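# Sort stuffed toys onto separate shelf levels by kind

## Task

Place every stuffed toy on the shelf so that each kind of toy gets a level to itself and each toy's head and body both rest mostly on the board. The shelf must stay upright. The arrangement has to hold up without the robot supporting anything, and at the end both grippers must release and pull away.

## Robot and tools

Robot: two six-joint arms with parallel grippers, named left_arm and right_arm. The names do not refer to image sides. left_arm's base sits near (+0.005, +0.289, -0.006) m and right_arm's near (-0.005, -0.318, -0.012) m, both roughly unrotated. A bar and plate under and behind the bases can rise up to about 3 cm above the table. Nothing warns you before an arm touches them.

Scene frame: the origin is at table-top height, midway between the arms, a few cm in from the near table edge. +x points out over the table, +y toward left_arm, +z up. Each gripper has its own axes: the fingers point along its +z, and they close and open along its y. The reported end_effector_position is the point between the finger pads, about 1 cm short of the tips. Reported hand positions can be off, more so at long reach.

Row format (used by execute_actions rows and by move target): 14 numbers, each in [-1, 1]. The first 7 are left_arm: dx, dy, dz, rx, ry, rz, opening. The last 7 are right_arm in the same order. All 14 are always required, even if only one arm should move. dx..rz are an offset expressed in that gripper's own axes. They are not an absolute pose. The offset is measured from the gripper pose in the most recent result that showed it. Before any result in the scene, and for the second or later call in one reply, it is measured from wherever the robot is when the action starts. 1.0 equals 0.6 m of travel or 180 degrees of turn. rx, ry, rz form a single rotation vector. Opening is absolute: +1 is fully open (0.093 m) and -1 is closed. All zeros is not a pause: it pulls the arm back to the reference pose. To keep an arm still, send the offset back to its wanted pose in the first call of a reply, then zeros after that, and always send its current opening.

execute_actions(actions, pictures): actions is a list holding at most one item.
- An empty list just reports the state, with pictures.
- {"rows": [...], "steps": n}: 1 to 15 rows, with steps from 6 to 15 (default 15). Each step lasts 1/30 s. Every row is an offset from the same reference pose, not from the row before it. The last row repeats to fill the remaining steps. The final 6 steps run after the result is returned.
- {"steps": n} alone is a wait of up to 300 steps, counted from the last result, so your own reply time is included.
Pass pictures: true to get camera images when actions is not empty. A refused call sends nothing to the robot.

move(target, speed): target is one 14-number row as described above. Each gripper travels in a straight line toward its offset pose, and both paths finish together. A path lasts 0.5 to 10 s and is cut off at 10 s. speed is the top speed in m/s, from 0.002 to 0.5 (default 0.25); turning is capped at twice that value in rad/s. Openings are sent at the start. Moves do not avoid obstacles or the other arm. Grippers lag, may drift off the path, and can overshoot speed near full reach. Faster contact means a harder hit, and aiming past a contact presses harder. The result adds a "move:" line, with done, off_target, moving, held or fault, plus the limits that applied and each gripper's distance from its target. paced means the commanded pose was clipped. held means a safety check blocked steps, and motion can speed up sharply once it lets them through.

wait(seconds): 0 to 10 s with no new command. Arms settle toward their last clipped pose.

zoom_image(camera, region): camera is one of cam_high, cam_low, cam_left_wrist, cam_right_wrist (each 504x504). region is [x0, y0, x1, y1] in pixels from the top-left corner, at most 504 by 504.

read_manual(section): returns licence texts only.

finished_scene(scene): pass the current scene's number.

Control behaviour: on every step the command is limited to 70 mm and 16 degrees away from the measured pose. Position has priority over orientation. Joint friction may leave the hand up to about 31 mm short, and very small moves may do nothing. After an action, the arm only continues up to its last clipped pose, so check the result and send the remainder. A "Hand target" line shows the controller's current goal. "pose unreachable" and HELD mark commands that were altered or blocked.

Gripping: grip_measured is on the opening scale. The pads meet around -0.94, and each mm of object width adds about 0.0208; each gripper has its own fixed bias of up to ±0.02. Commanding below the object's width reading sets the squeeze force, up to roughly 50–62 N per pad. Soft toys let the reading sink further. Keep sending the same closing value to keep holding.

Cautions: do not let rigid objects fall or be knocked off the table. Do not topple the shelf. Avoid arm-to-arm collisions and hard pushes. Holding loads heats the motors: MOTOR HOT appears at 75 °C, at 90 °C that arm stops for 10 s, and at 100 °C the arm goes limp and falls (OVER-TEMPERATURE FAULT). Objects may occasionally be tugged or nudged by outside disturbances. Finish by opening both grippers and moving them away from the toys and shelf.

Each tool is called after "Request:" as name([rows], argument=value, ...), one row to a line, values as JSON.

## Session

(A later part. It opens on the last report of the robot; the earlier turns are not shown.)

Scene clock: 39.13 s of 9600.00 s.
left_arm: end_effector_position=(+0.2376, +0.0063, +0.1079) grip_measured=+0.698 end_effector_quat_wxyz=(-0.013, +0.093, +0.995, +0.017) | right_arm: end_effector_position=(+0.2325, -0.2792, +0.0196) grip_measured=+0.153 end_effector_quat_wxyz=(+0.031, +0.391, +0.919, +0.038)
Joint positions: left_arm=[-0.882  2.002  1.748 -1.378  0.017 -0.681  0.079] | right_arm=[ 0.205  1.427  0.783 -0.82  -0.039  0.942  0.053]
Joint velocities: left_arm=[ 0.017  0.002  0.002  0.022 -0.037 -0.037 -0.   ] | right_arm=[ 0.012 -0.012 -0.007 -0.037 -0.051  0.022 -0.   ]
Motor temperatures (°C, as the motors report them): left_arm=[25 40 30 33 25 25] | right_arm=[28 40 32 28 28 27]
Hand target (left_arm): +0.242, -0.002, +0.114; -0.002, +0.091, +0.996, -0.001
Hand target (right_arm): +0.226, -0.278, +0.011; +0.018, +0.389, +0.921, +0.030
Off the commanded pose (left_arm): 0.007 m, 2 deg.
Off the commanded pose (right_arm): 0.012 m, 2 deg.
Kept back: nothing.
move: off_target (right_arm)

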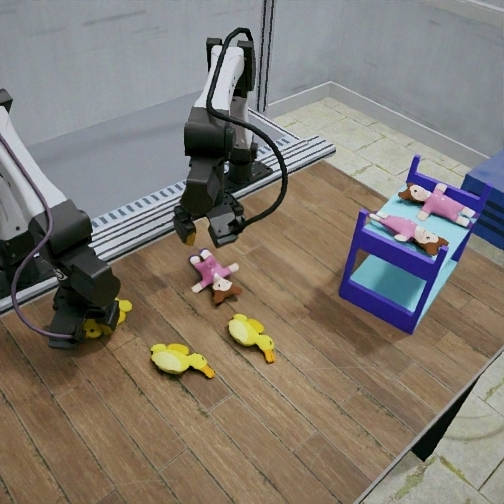

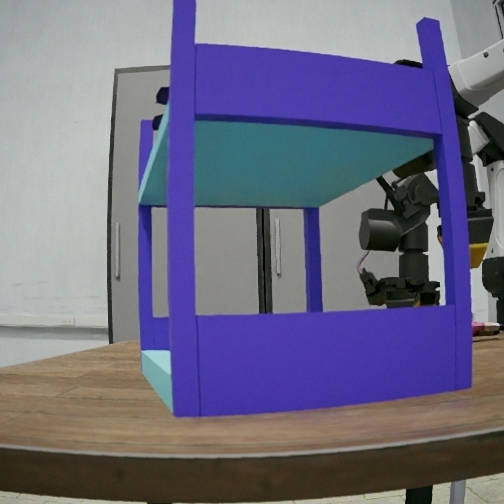

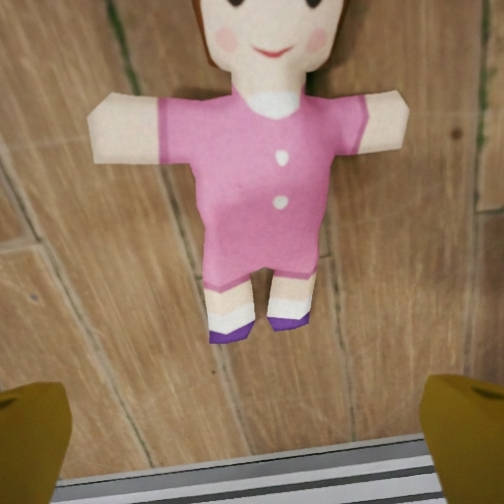

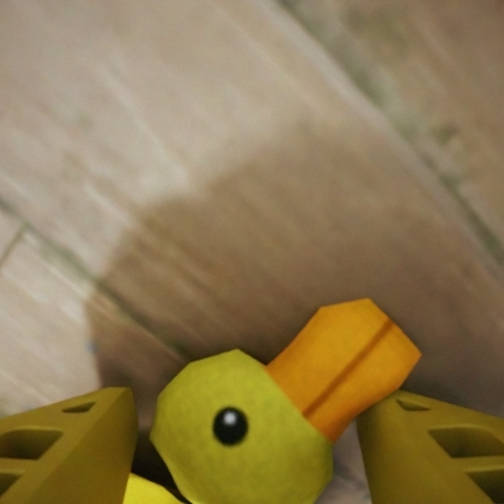

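Request:
move(target=[-0.03,-0.008,0.168,0,0,0,0.7, 0,0,0.01,0,0,0,-0.55], speed=0.12)

Request:
move(target=[0,0,0.01,0,0,0,-0.45, 0,0,0,0,0,0,-0.55])

Request:
move(target=[0,0,-0.17,0,0,0,-0.45, 0,0,-0.18,0,0,0,-0.55], speed=0.2)

Scene clock: 40.77 s of 9600.00 s.
left_arm: end_effector_position=(+0.2465, -0.0010, +0.0135) grip_measured=+0.698 end_effector_quat_wxyz=(-0.018, +0.096, +0.995, +0.020) | right_arm: end_effector_position=(+0.2362, -0.2787, +0.0200) grip_measured=-0.546 end_effector_quat_wxyz=(+0.038, +0.391, +0.919, +0.042)
Joint positions: left_arm=[-0.881  2.115  1.535 -1.061  0.019 -0.673  0.079] | right_arm=[ 0.205  1.427  0.783 -0.805 -0.039  0.942  0.019]
Joint velocities: left_arm=[ 0.002  0.012  0.002 -0.007 -0.081  0.007 -0.   ] | right_arm=[-0.007 -0.007 -0.002 -0.007 -0.066  0.007 -0.   ]
Motor temperatures (°C, as the motors report them): left_arm=[25 40 30 33 25 25] | right_arm=[28 40 32 28 28 27]
Hand target (left_arm): +0.252, -0.000, +0.007; -0.013, +0.093, +0.995, +0.017
Hand target (right_arm): +0.233, -0.279, +0.014; +0.031, +0.391, +0.919, +0.038
Off the commanded pose (left_arm): 0.009 m, 1 deg.
Off the commanded pose (right_arm): 0.007 m, 1 deg.
Kept back: nothing.
move: done

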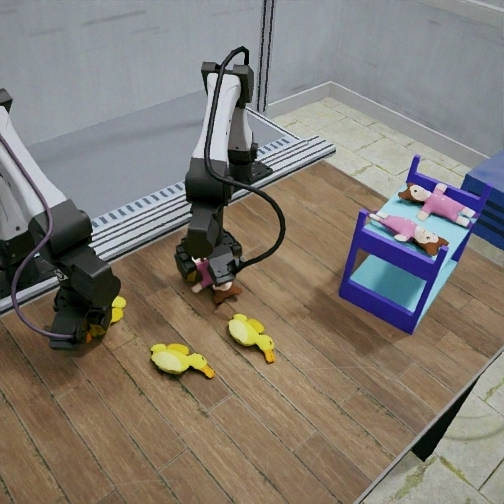

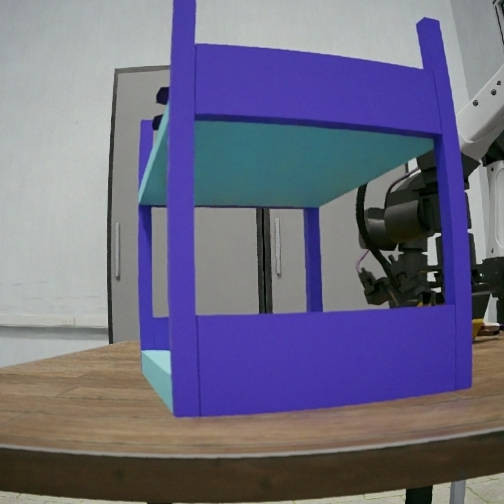

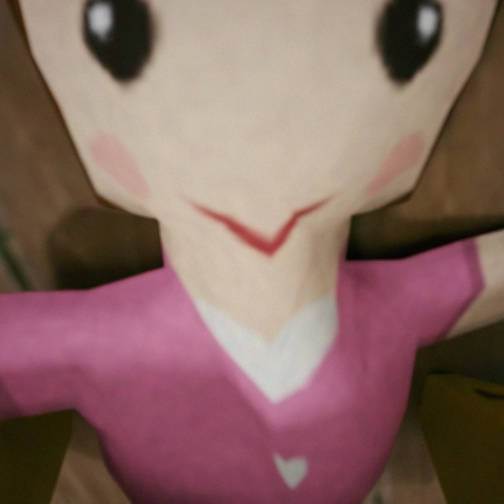

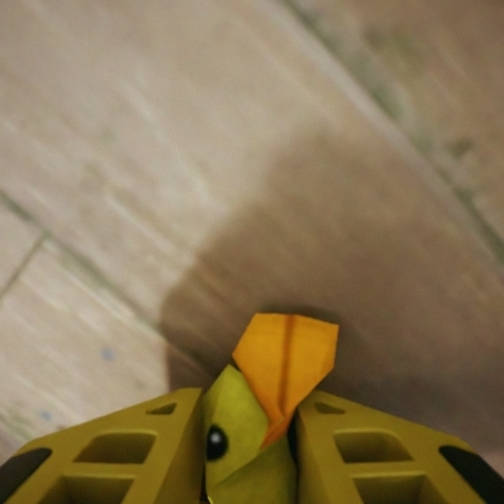

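Scene clock: 41.47 s of 9600.00 s.
left_arm: end_effector_position=(+0.2465, -0.0010, +0.0135) grip_measured=-0.446 end_effector_quat_wxyz=(-0.018, +0.096, +0.995, +0.020) | right_arm: end_effector_position=(+0.2362, -0.2787, +0.0200) grip_measured=-0.546 end_effector_quat_wxyz=(+0.038, +0.391, +0.919, +0.042)
Joint positions: left_arm=[-0.881  2.115  1.535 -1.061  0.019 -0.673  0.024] | right_arm=[ 0.205  1.427  0.783 -0.805 -0.039  0.942  0.019]
Joint velocities: left_arm=[-0.002 -0.012 -0.002  0.022  0.022 -0.007 -0.002] | right_arm=[-0.002  0.007 -0.002 -0.022 -0.051  0.007 -0.001]
Motor temperatures (°C, as the motors report them): left_arm=[25 40 30 33 25 25] | right_arm=[28 40 32 28 28 27]
Hand target (left_arm): +0.246, -0.001, +0.008; -0.018, +0.096, +0.995, +0.020
Hand target (right_arm): +0.236, -0.279, +0.020; +0.038, +0.391, +0.919, +0.042
Off the commanded pose (left_arm): 0.006 m, 0 deg.
Off the commanded pose (right_arm): 0.000 m, 0 deg.
Kept back: nothing.
move: done

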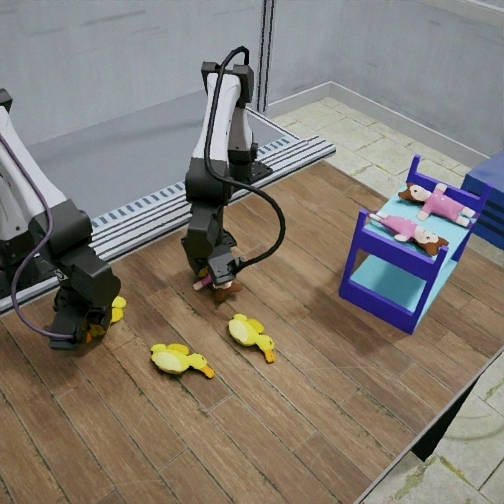

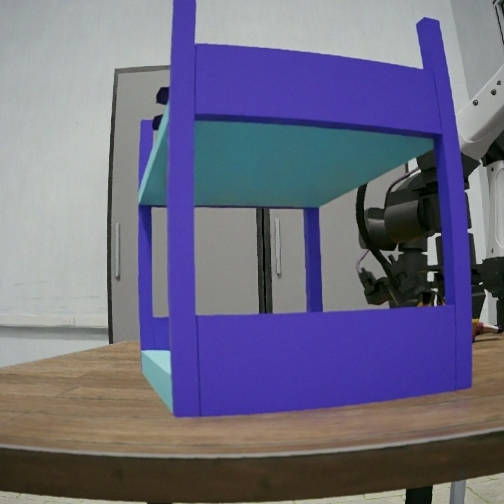

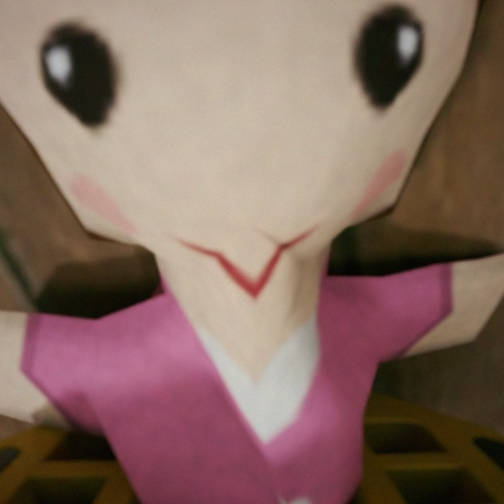

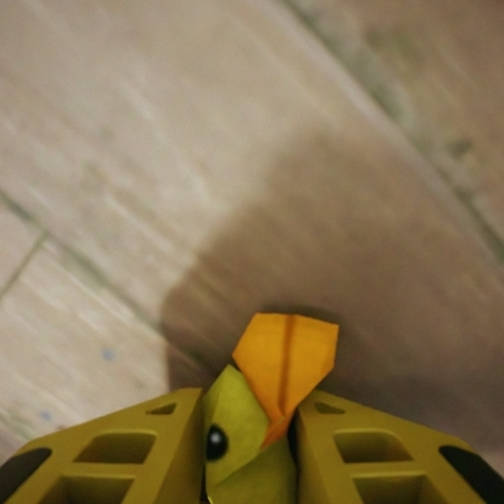

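Scene clock: 42.70 s of 9600.00 s.
left_arm: end_effector_position=(+0.2466, -0.0044, +0.1078) grip_measured=-0.447 end_effector_quat_wxyz=(-0.022, +0.097, +0.995, +0.024) | right_arm: end_effector_position=(+0.2247, -0.2813, +0.1231) grip_measured=-0.546 end_effector_quat_wxyz=(+0.036, +0.389, +0.920, +0.040)
Joint positions: left_arm=[-0.881  2.085  1.868 -1.437  0.019 -0.67   0.024] | right_arm=[ 0.198  1.302  1.104 -1.255 -0.039  0.931  0.019]
Joint velocities: left_arm=[-0.002 -0.002  0.002 -0.007  0.007  0.066  0.   ] | right_arm=[-0.002  0.012 -0.012 -0.066 -0.051  0.007 -0.001]
Motor temperatures (°C, as the motors report them): left_arm=[25 40 31 32 25 25] | right_arm=[28 39 32 28 28 27]
Hand target (left_arm): +0.250, -0.003, +0.116; -0.018, +0.096, +0.995, +0.020
Hand target (right_arm): +0.223, -0.283, +0.128; +0.038, +0.391, +0.919, +0.042
Off the commanded pose (left_arm): 0.008 m, 1 deg.
Off the commanded pose (right_arm): 0.005 m, 0 deg.
Kept back: nothing.
move: done

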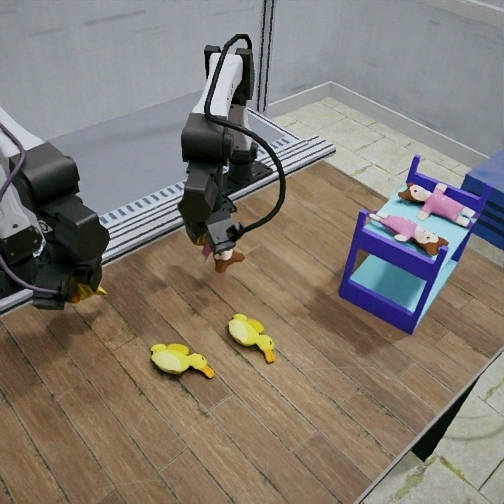

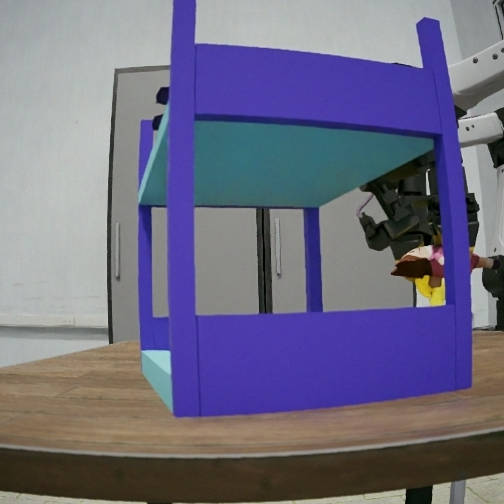

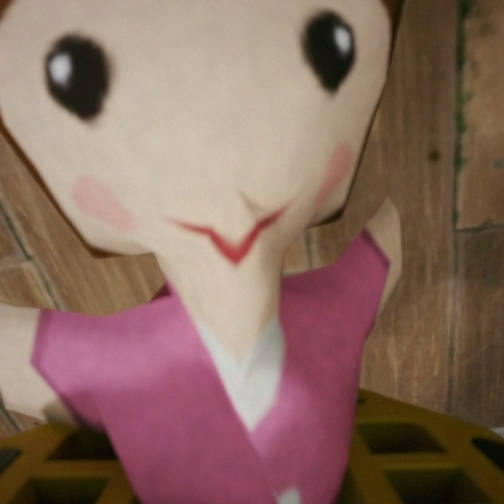

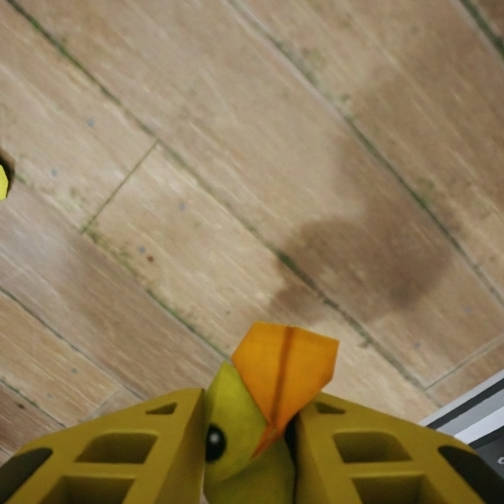

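Request:
execute_actions(actions=[])

Scene clock: 44.40 s of 9600.00 s.
left_arm: end_effector_position=(+0.2464, -0.0042, +0.1079) grip_measured=-0.447 end_effector_quat_wxyz=(-0.023, +0.098, +0.995, +0.025) | right_arm: end_effector_position=(+0.2245, -0.2813, +0.1231) grip_measured=-0.546 end_effector_quat_wxyz=(+0.036, +0.389, +0.920, +0.040)
Joint positions: left_arm=[-0.881  2.085  1.868 -1.438  0.019 -0.67   0.024] | right_arm=[ 0.198  1.302  1.104 -1.256 -0.039  0.93   0.019]
Joint velocities: left_arm=[-0.012 -0.017 -0.007 -0.051 -0.051  0.007 -0.   ] | right_arm=[ 0.012 -0.007 -0.012  0.051  0.051 -0.037 -0.   ]
Motor temperatures (°C, as the motors report them): left_arm=[25 40 31 32 25 25] | right_arm=[28 39 33 28 28 27]
Hand target (left_arm): +0.250, -0.003, +0.116; -0.017, +0.096, +0.995, +0.020
Hand target (right_arm): +0.223, -0.283, +0.128; +0.038, +0.391, +0.919, +0.042
Off the commanded pose (left_arm): 0.008 m, 1 deg.
Off the commanded pose (right_arm): 0.005 m, 0 deg.
Kept back: nothing.
Steps of this call (steps 1 to 51: nothing new was sent). Readings (end_effector_position):
1: left_arm (+0.2465, -0.0044, +0.1078) | right_arm (+0.2247, -0.2813, +0.1231)
2: left_arm (+0.2465, -0.0044, +0.1078) | right_arm (+0.2246, -0.2813, +0.1231)
4: left_arm (+0.2465, -0.0043, +0.1079) | right_arm (+0.2246, -0.2813, +0.1231)
8: left_arm (+0.2464, -0.0042, +0.1079) | right_arm (+0.2245, -0.2813, +0.1231)
51: the state above

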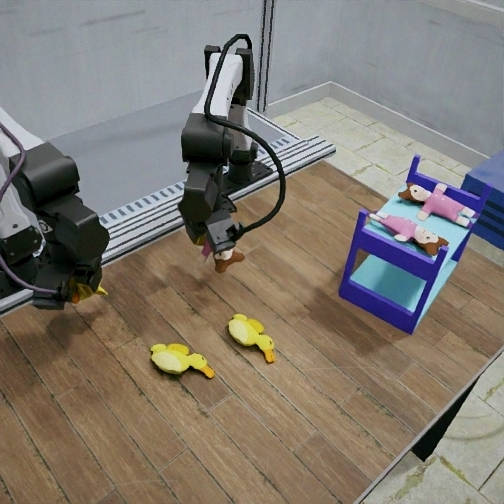

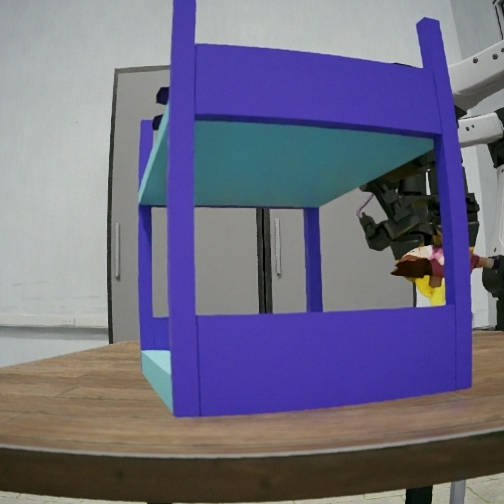

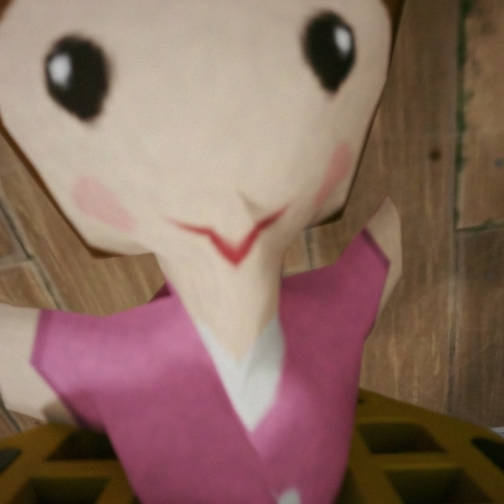

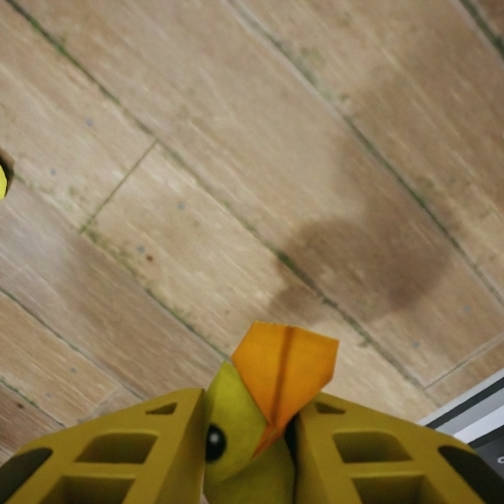

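Request:
move(target=[-0.046,0.5,-0.287,-0.023,-0.205,-0.131,-0.45,0,0,0,0,0,-0.48,-0.55], speed=0.3)

Scene clock: 47.77 s of 9600.00 s.
left_arm: end_effector_position=(+0.3302, +0.2769, +0.2717) grip_measured=-0.447 end_effector_quat_wxyz=(+0.265, -0.102, +0.958, +0.040) | right_arm: end_effector_position=(+0.2245, -0.2813, +0.1231) grip_measured=-0.547 end_effector_quat_wxyz=(+0.054, -0.342, +0.938, +0.005)
Joint positions: left_arm=[-0.145  1.462  1.651 -1.278 -0.192 -0.295  0.024] | right_arm=[ 0.198  1.302  1.104 -1.256 -0.039 -0.569  0.019]
Joint velocities: left_arm=[-0.007  0.007 -0.007  0.037 -0.037 -0.051  0.001] | right_arm=[ 0.002  0.002  0.012  0.007 -0.051  0.007 -0.001]
Motor temperatures (°C, as the motors report them): left_arm=[26 40 31 32 25 25] | right_arm=[28 38 33 28 28 27]
Hand target (left_arm): +0.336, +0.279, +0.286; +0.293, -0.105, +0.950, +0.032
Hand target (right_arm): +0.224, -0.281, +0.123; +0.054, -0.346, +0.937, +0.005
Off the commanded pose (left_arm): 0.022 m, 4 deg.
Off the commanded pose (right_arm): 0.000 m, 1 deg.
Kept back: nothing.
move: off_target (left_arm)

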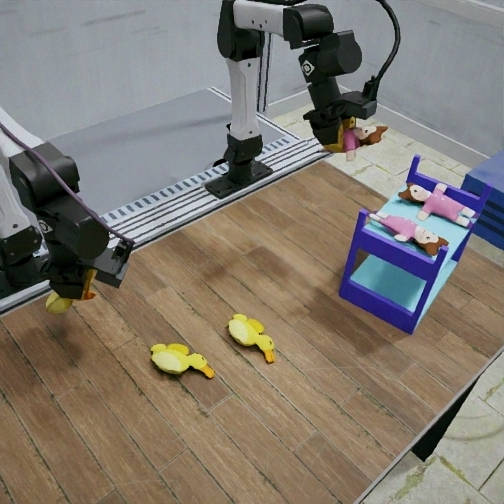

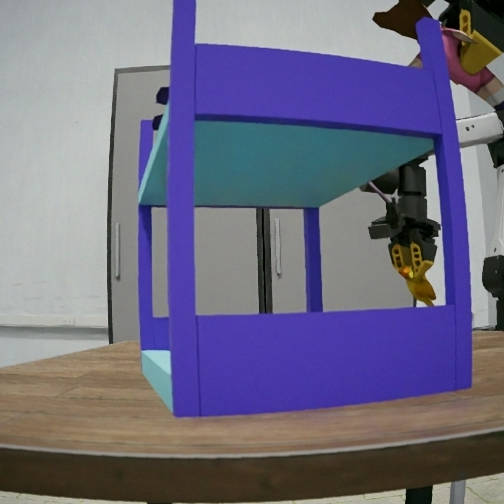

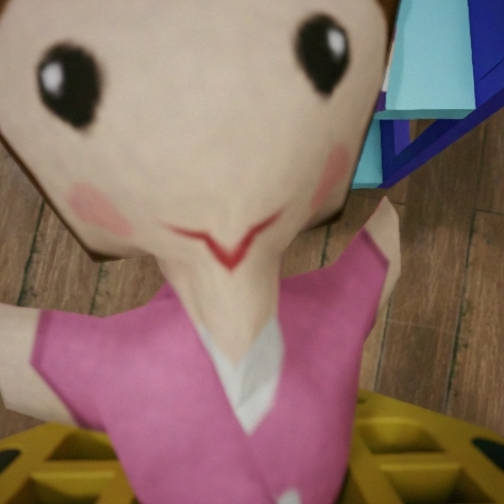

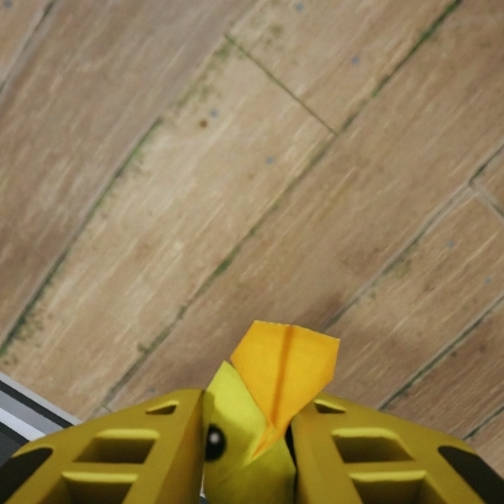

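Request:
move(target=[-0.241,0.018,0.135,0,0,0,-0.45,-0.31,0.305,0.08,0,0,-0.49,-0.55], speed=0.3)

Scene clock: 51.23 s of 9600.00 s.
left_arm: end_effector_position=(+0.4876, +0.3179, +0.2750) grip_measured=-0.447 end_effector_quat_wxyz=(+0.262, -0.101, +0.959, +0.041) | right_arm: end_effector_position=(+0.2504, -0.0205, +0.0929) grip_measured=-0.547 end_effector_quat_wxyz=(-0.054, +0.895, -0.442, +0.024)
Joint positions: left_arm=[ 0.004  2.201  2.611 -1.486 -0.123 -0.159  0.024] | right_arm=[ 0.945  1.906  1.617 -1.151  0.027 -1.351  0.019]
Joint velocities: left_arm=[-0.002  0.002  0.012 -0.022 -0.037  0.007 -0.001] | right_arm=[ 0.007 -0.002  0.007  0.081 -0.081 -0.051  0.001]
Motor temperatures (°C, as the motors report them): left_arm=[26 40 31 33 25 25] | right_arm=[28 38 33 28 28 27]
Hand target (left_arm): +0.489, +0.322, +0.277; +0.265, -0.103, +0.958, +0.039
Hand target (right_arm): +0.250, -0.019, +0.090; -0.045, +0.899, -0.436, +0.028
Off the commanded pose (left_arm): 0.006 m, 0 deg.
Off the commanded pose (right_arm): 0.004 m, 2 deg.
Kept back: nothing.
move: done

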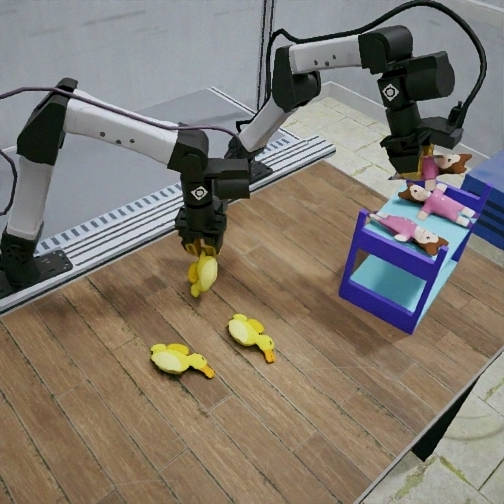

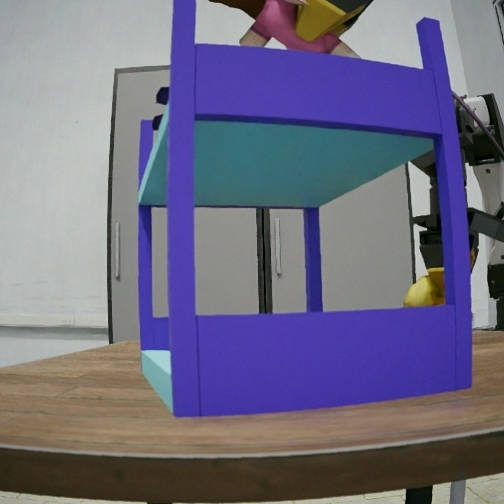

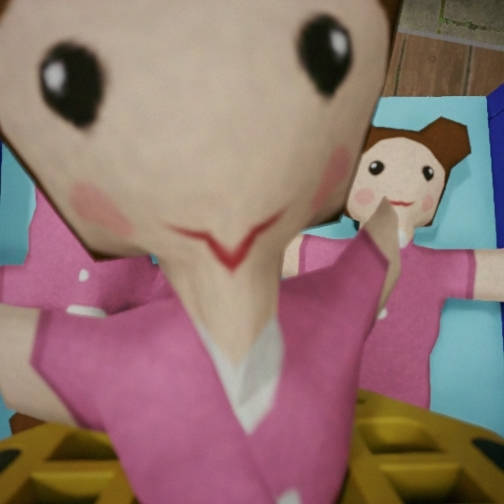

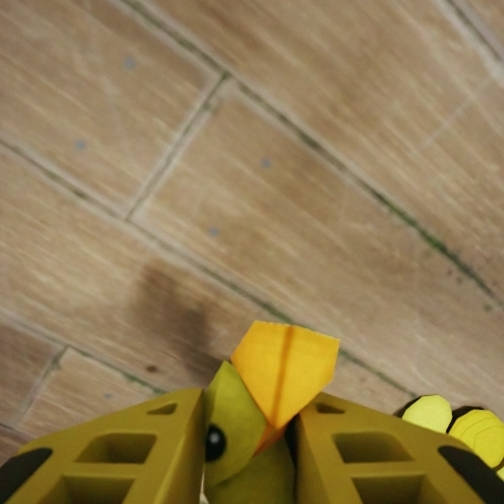

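Request:
move(target=[0.062,0.01,0.118,0,0,0,-0.45,-0.03,0,0.11,0,0,0,-0.55], speed=0.15)

Request:
move(target=[0,0,0,0,0,0,0.35,0,0,0,0,0,0,0.5])

Request:
move(target=[0,0,-0.16,0,0,0,0.35,0,0,-0.15,0,0,0,0.5])

Scene clock: 52.70 s of 9600.00 s.
left_arm: end_effector_position=(+0.4878, +0.3208, +0.1887) grip_measured=-0.447 end_effector_quat_wxyz=(+0.244, -0.098, +0.964, +0.045) | right_arm: end_effector_position=(+0.2511, +0.0010, +0.0373) grip_measured=-0.547 end_effector_quat_wxyz=(-0.067, +0.894, -0.443, +0.024)
Joint positions: left_arm=[ 0.01   2.018  1.96  -1.056 -0.123 -0.148  0.024] | right_arm=[ 0.977  1.985  1.501 -0.932  0.027 -1.316  0.019]
Joint velocities: left_arm=[-0.007  0.002 -0.012  0.037 -0.051  0.037 -0.001] | right_arm=[-0.007 -0.002 -0.002 -0.022 -0.007 -0.007 -0.001]
Motor temperatures (°C, as the motors report them): left_arm=[26 41 31 33 25 25] | right_arm=[28 39 33 28 28 27]
Hand target (left_arm): +0.491, +0.326, +0.196; +0.261, -0.101, +0.959, +0.042
Hand target (right_arm): +0.246, -0.001, +0.027; -0.054, +0.895, -0.442, +0.024
Off the commanded pose (left_arm): 0.009 m, 2 deg.
Off the commanded pose (right_arm): 0.012 m, 1 deg.
Kept back: nothing.
move: off_target (right_arm)

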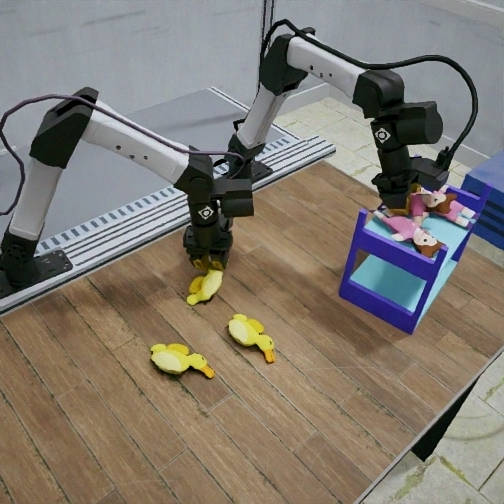

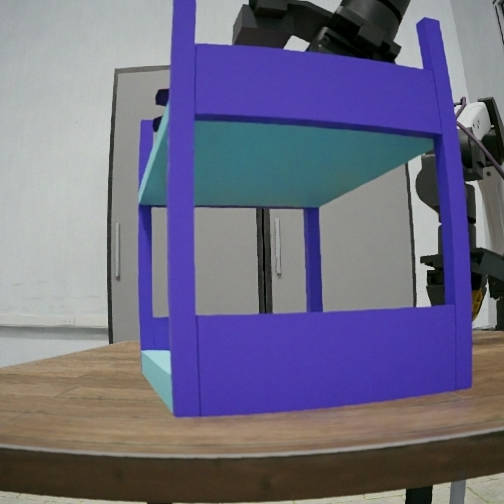

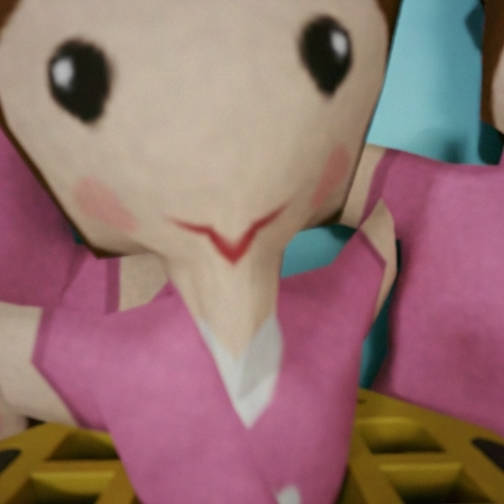

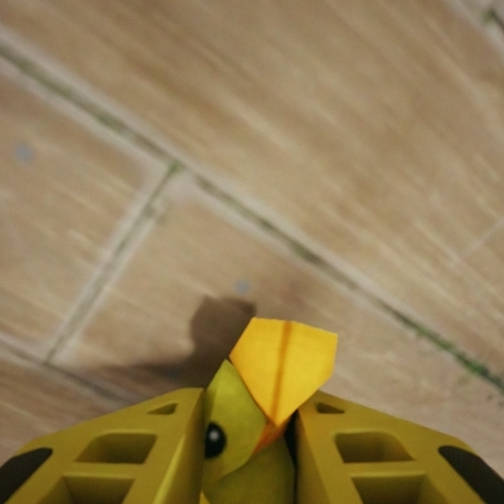

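Scene clock: 53.20 s of 9600.00 s.
left_arm: end_effector_position=(+0.4878, +0.3208, +0.1887) grip_measured=+0.348 end_effector_quat_wxyz=(+0.244, -0.098, +0.964, +0.045) | right_arm: end_effector_position=(+0.2511, +0.0010, +0.0373) grip_measured=+0.497 end_effector_quat_wxyz=(-0.067, +0.894, -0.443, +0.024)
Joint positions: left_arm=[ 0.01   2.018  1.96  -1.056 -0.123 -0.148  0.062] | right_arm=[ 0.977  1.985  1.501 -0.932  0.027 -1.316  0.069]
Joint velocities: left_arm=[-0.007 -0.007 -0.032  0.007 -0.007 -0.051 -0.001] | right_arm=[-0.017  0.027  0.012  0.007  0.037  0.051  0.001]
Motor temperatures (°C, as the motors report them): left_arm=[26 41 31 33 25 25] | right_arm=[28 39 33 28 28 27]
Hand target (left_arm): +0.488, +0.321, +0.189; +0.244, -0.098, +0.964, +0.045
Hand target (right_arm): +0.251, +0.001, +0.037; -0.066, +0.894, -0.443, +0.024
Off the commanded pose (left_arm): 0.000 m, 0 deg.
Off the commanded pose (right_arm): 0.000 m, 0 deg.
Kept back: nothing.
move: done

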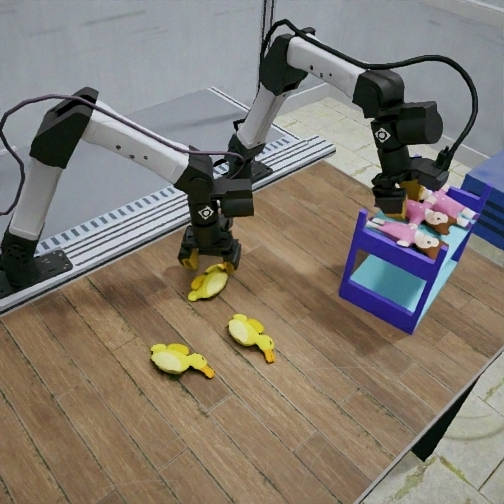

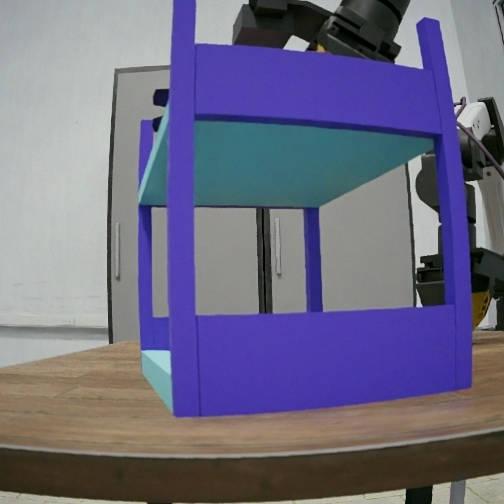

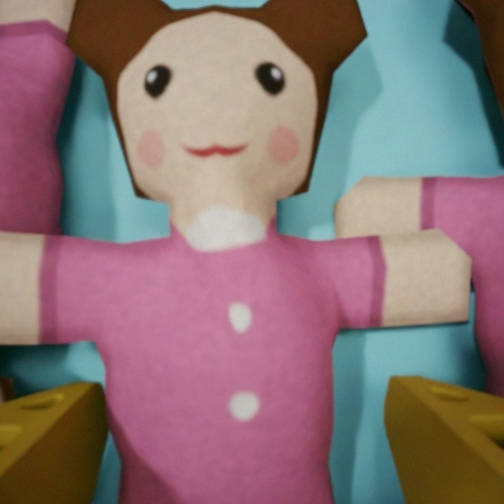

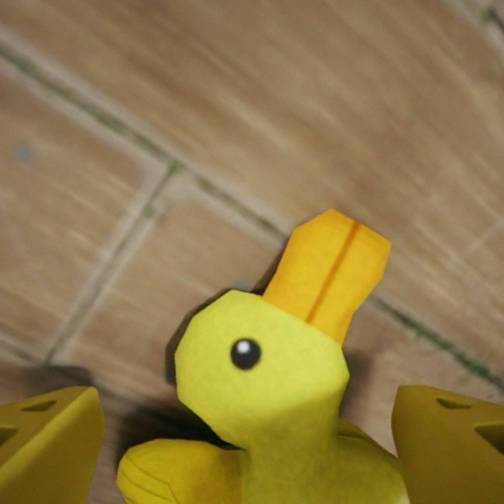

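Scene clock: 54.33 s of 9600.00 s.
left_arm: end_effector_position=(+0.4408, +0.3125, +0.2741) grip_measured=+0.348 end_effector_quat_wxyz=(+0.247, -0.099, +0.963, +0.042) | right_arm: end_effector_position=(+0.2446, -0.0082, +0.1296) grip_measured=+0.497 end_effector_quat_wxyz=(-0.077, +0.892, -0.444, +0.027)
Joint positions: left_arm=[-0.007  1.944  2.217 -1.381 -0.126 -0.167  0.062] | right_arm=[ 0.977  1.886  1.73  -1.238  0.027 -1.314  0.069]
Joint velocities: left_arm=[-0.007  0.002 -0.002 -0.037  0.037 -0.007  0.001] | right_arm=[ 0.017 -0.007  0.007 -0.081 -0.095 -0.022 -0.   ]
Motor temperatures (°C, as the motors report them): left_arm=[26 41 31 33 25 25] | right_arm=[28 39 33 28 28 27]
Hand target (left_arm): +0.442, +0.309, +0.272; +0.244, -0.097, +0.964, +0.045
Hand target (right_arm): +0.241, -0.009, +0.126; -0.067, +0.894, -0.443, +0.024
Off the commanded pose (left_arm): 0.006 m, 1 deg.
Off the commanded pose (right_arm): 0.004 m, 1 deg.
Kept back: nothing.
move: done

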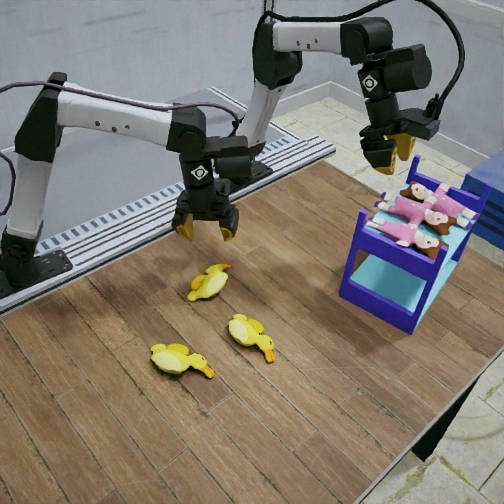

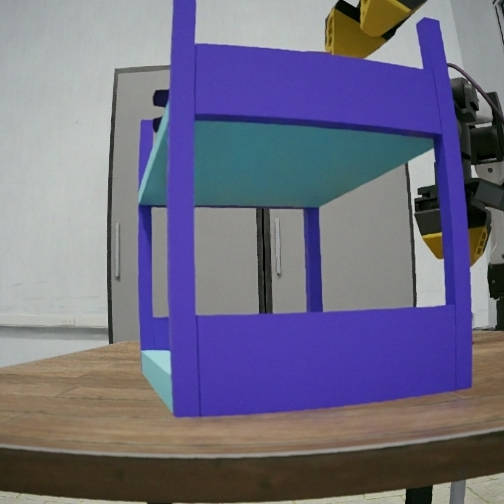

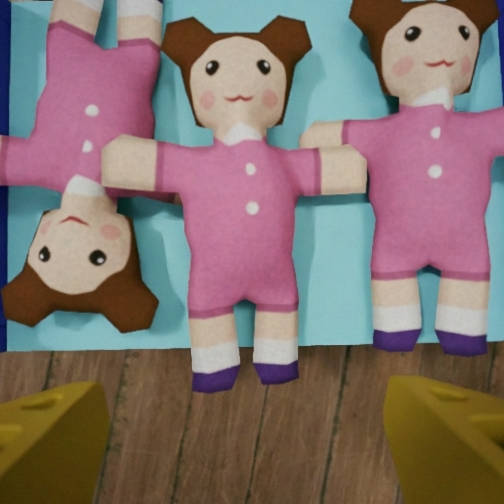

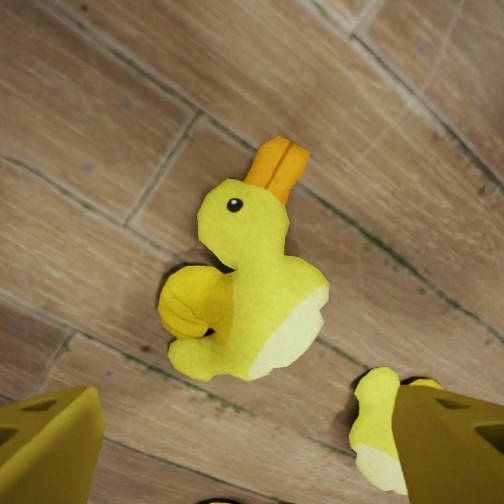

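Request:
move(target=[0.58,-0.30,0.067,0.251,-0.16,0.243,0.6,0.40,-0.087,0.03,0.005,0.015,0.539,0.6], speed=0.35)

Scene clock: 58.30 s of 9600.00 s.
left_arm: end_effector_position=(+0.2069, +0.0806, +0.0696) grip_measured=+0.598 end_effector_quat_wxyz=(+0.459, +0.362, +0.784, -0.208) | right_arm: end_effector_position=(+0.4345, -0.1632, +0.1255) grip_measured=+0.598 end_effector_quat_wxyz=(+0.085, -0.262, +0.961, +0.011)
Joint positions: left_arm=[-0.735  0.98   0.156  0.287  0.129  0.056  0.074] | right_arm=[ 0.404  2.185  2.158 -1.357 -0.013 -0.197  0.074]
Joint velocities: left_arm=[-0.012 -0.012 -0.017  0.037 -0.022  0.066 -0.001] | right_arm=[ 0.012 -0.007  0.007 -0.081  0.051  0.022  0.001]
Motor temperatures (°C, as the motors report them): left_arm=[26 40 31 34 25 25] | right_arm=[28 40 34 28 28 27]
Hand target (left_arm): +0.205, +0.080, +0.064; +0.457, +0.365, +0.785, -0.206
Hand target (right_arm): +0.434, -0.164, +0.118; +0.071, -0.257, +0.964, +0.015
Off the commanded pose (left_arm): 0.010 m, 1 deg.
Off the commanded pose (right_arm): 0.011 m, 2 deg.
Kept back: nothing.
move: off_target (right_arm)

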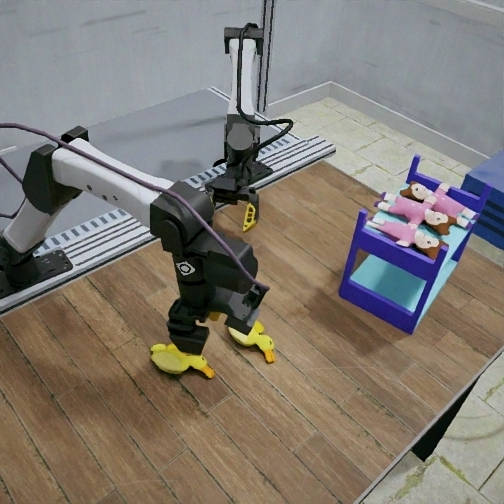

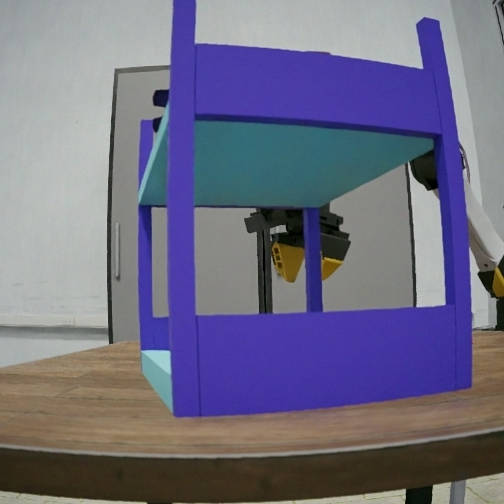

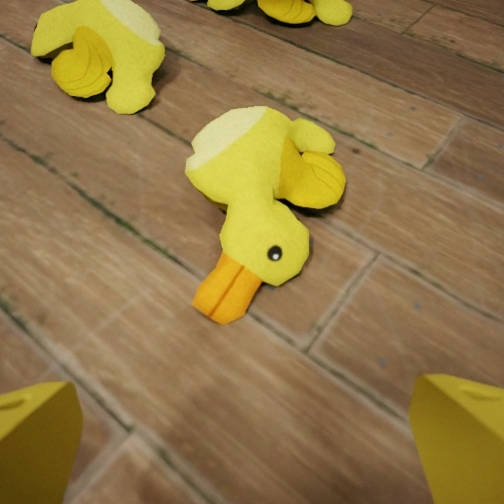

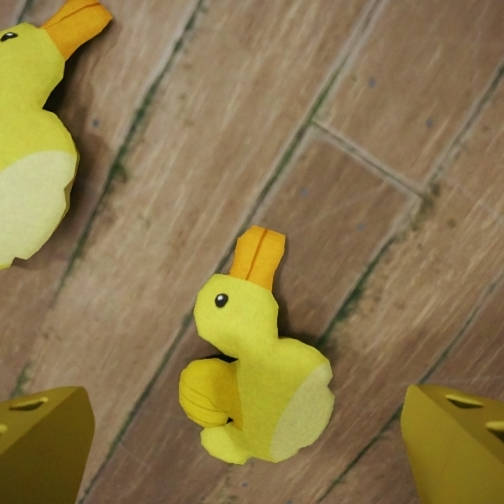

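Request:
move(target=[0,-0.01,0.172,0,0,0,0.6,0.07,0.01,0.19,0,0,0,0.4], speed=0.15)

Scene clock: 59.77 s of 9600.00 s.
left_arm: end_effector_position=(+0.2567, +0.0146, +0.0120) grip_measured=+0.598 end_effector_quat_wxyz=(+0.446, +0.366, +0.791, -0.203) | right_arm: end_effector_position=(+0.4165, -0.1697, +0.0243) grip_measured=+0.402 end_effector_quat_wxyz=(+0.090, -0.263, +0.960, +0.013)
Joint positions: left_arm=[-0.813  1.755  0.35   0.84   0.064  0.019  0.074] | right_arm=[ 0.402  2.102  1.62  -0.891 -0.017 -0.201  0.065]
Joint velocities: left_arm=[-0.007  0.022  0.017 -0.037 -0.051 -0.022 -0.001] | right_arm=[-0.007 -0.022  0.007  0.007  0.007  0.022  0.   ]
Motor temperatures (°C, as the motors report them): left_arm=[26 40 31 34 25 25] | right_arm=[28 41 34 28 28 27]
Hand target (left_arm): +0.261, +0.007, +0.018; +0.459, +0.362, +0.784, -0.208
Hand target (right_arm): +0.415, -0.172, +0.006; +0.085, -0.262, +0.961, +0.011
Off the commanded pose (left_arm): 0.010 m, 2 deg.
Off the commanded pose (right_arm): 0.019 m, 1 deg.
Kept back: nothing.
move: off_target (right_arm)

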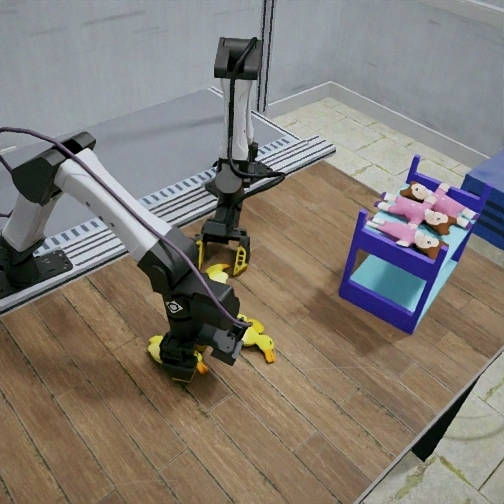

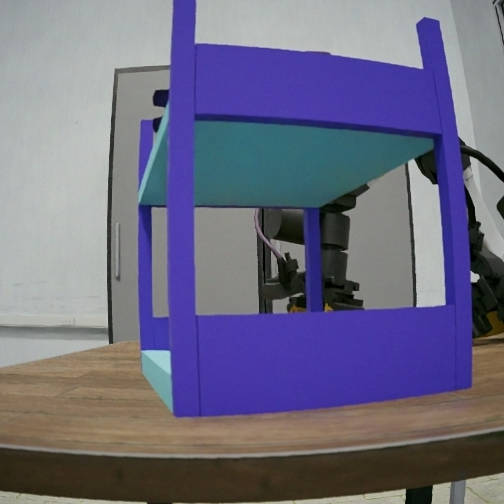

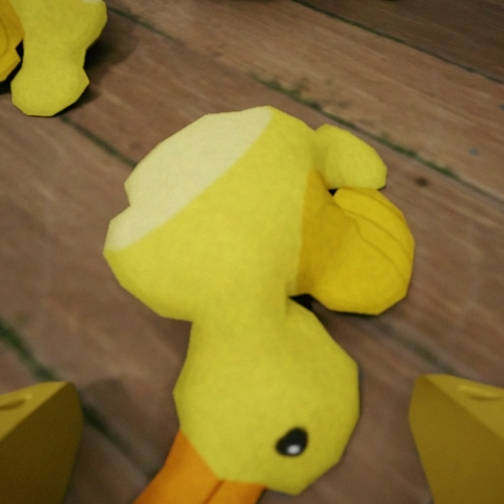

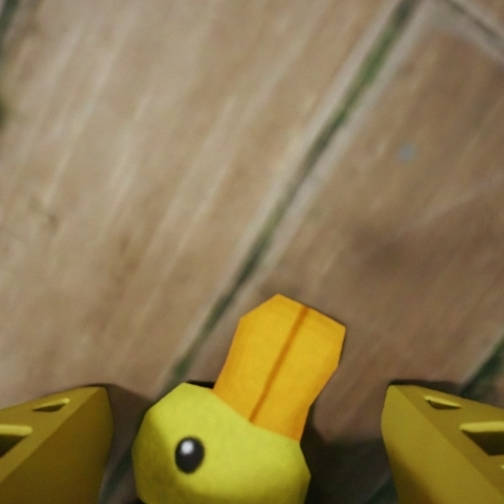

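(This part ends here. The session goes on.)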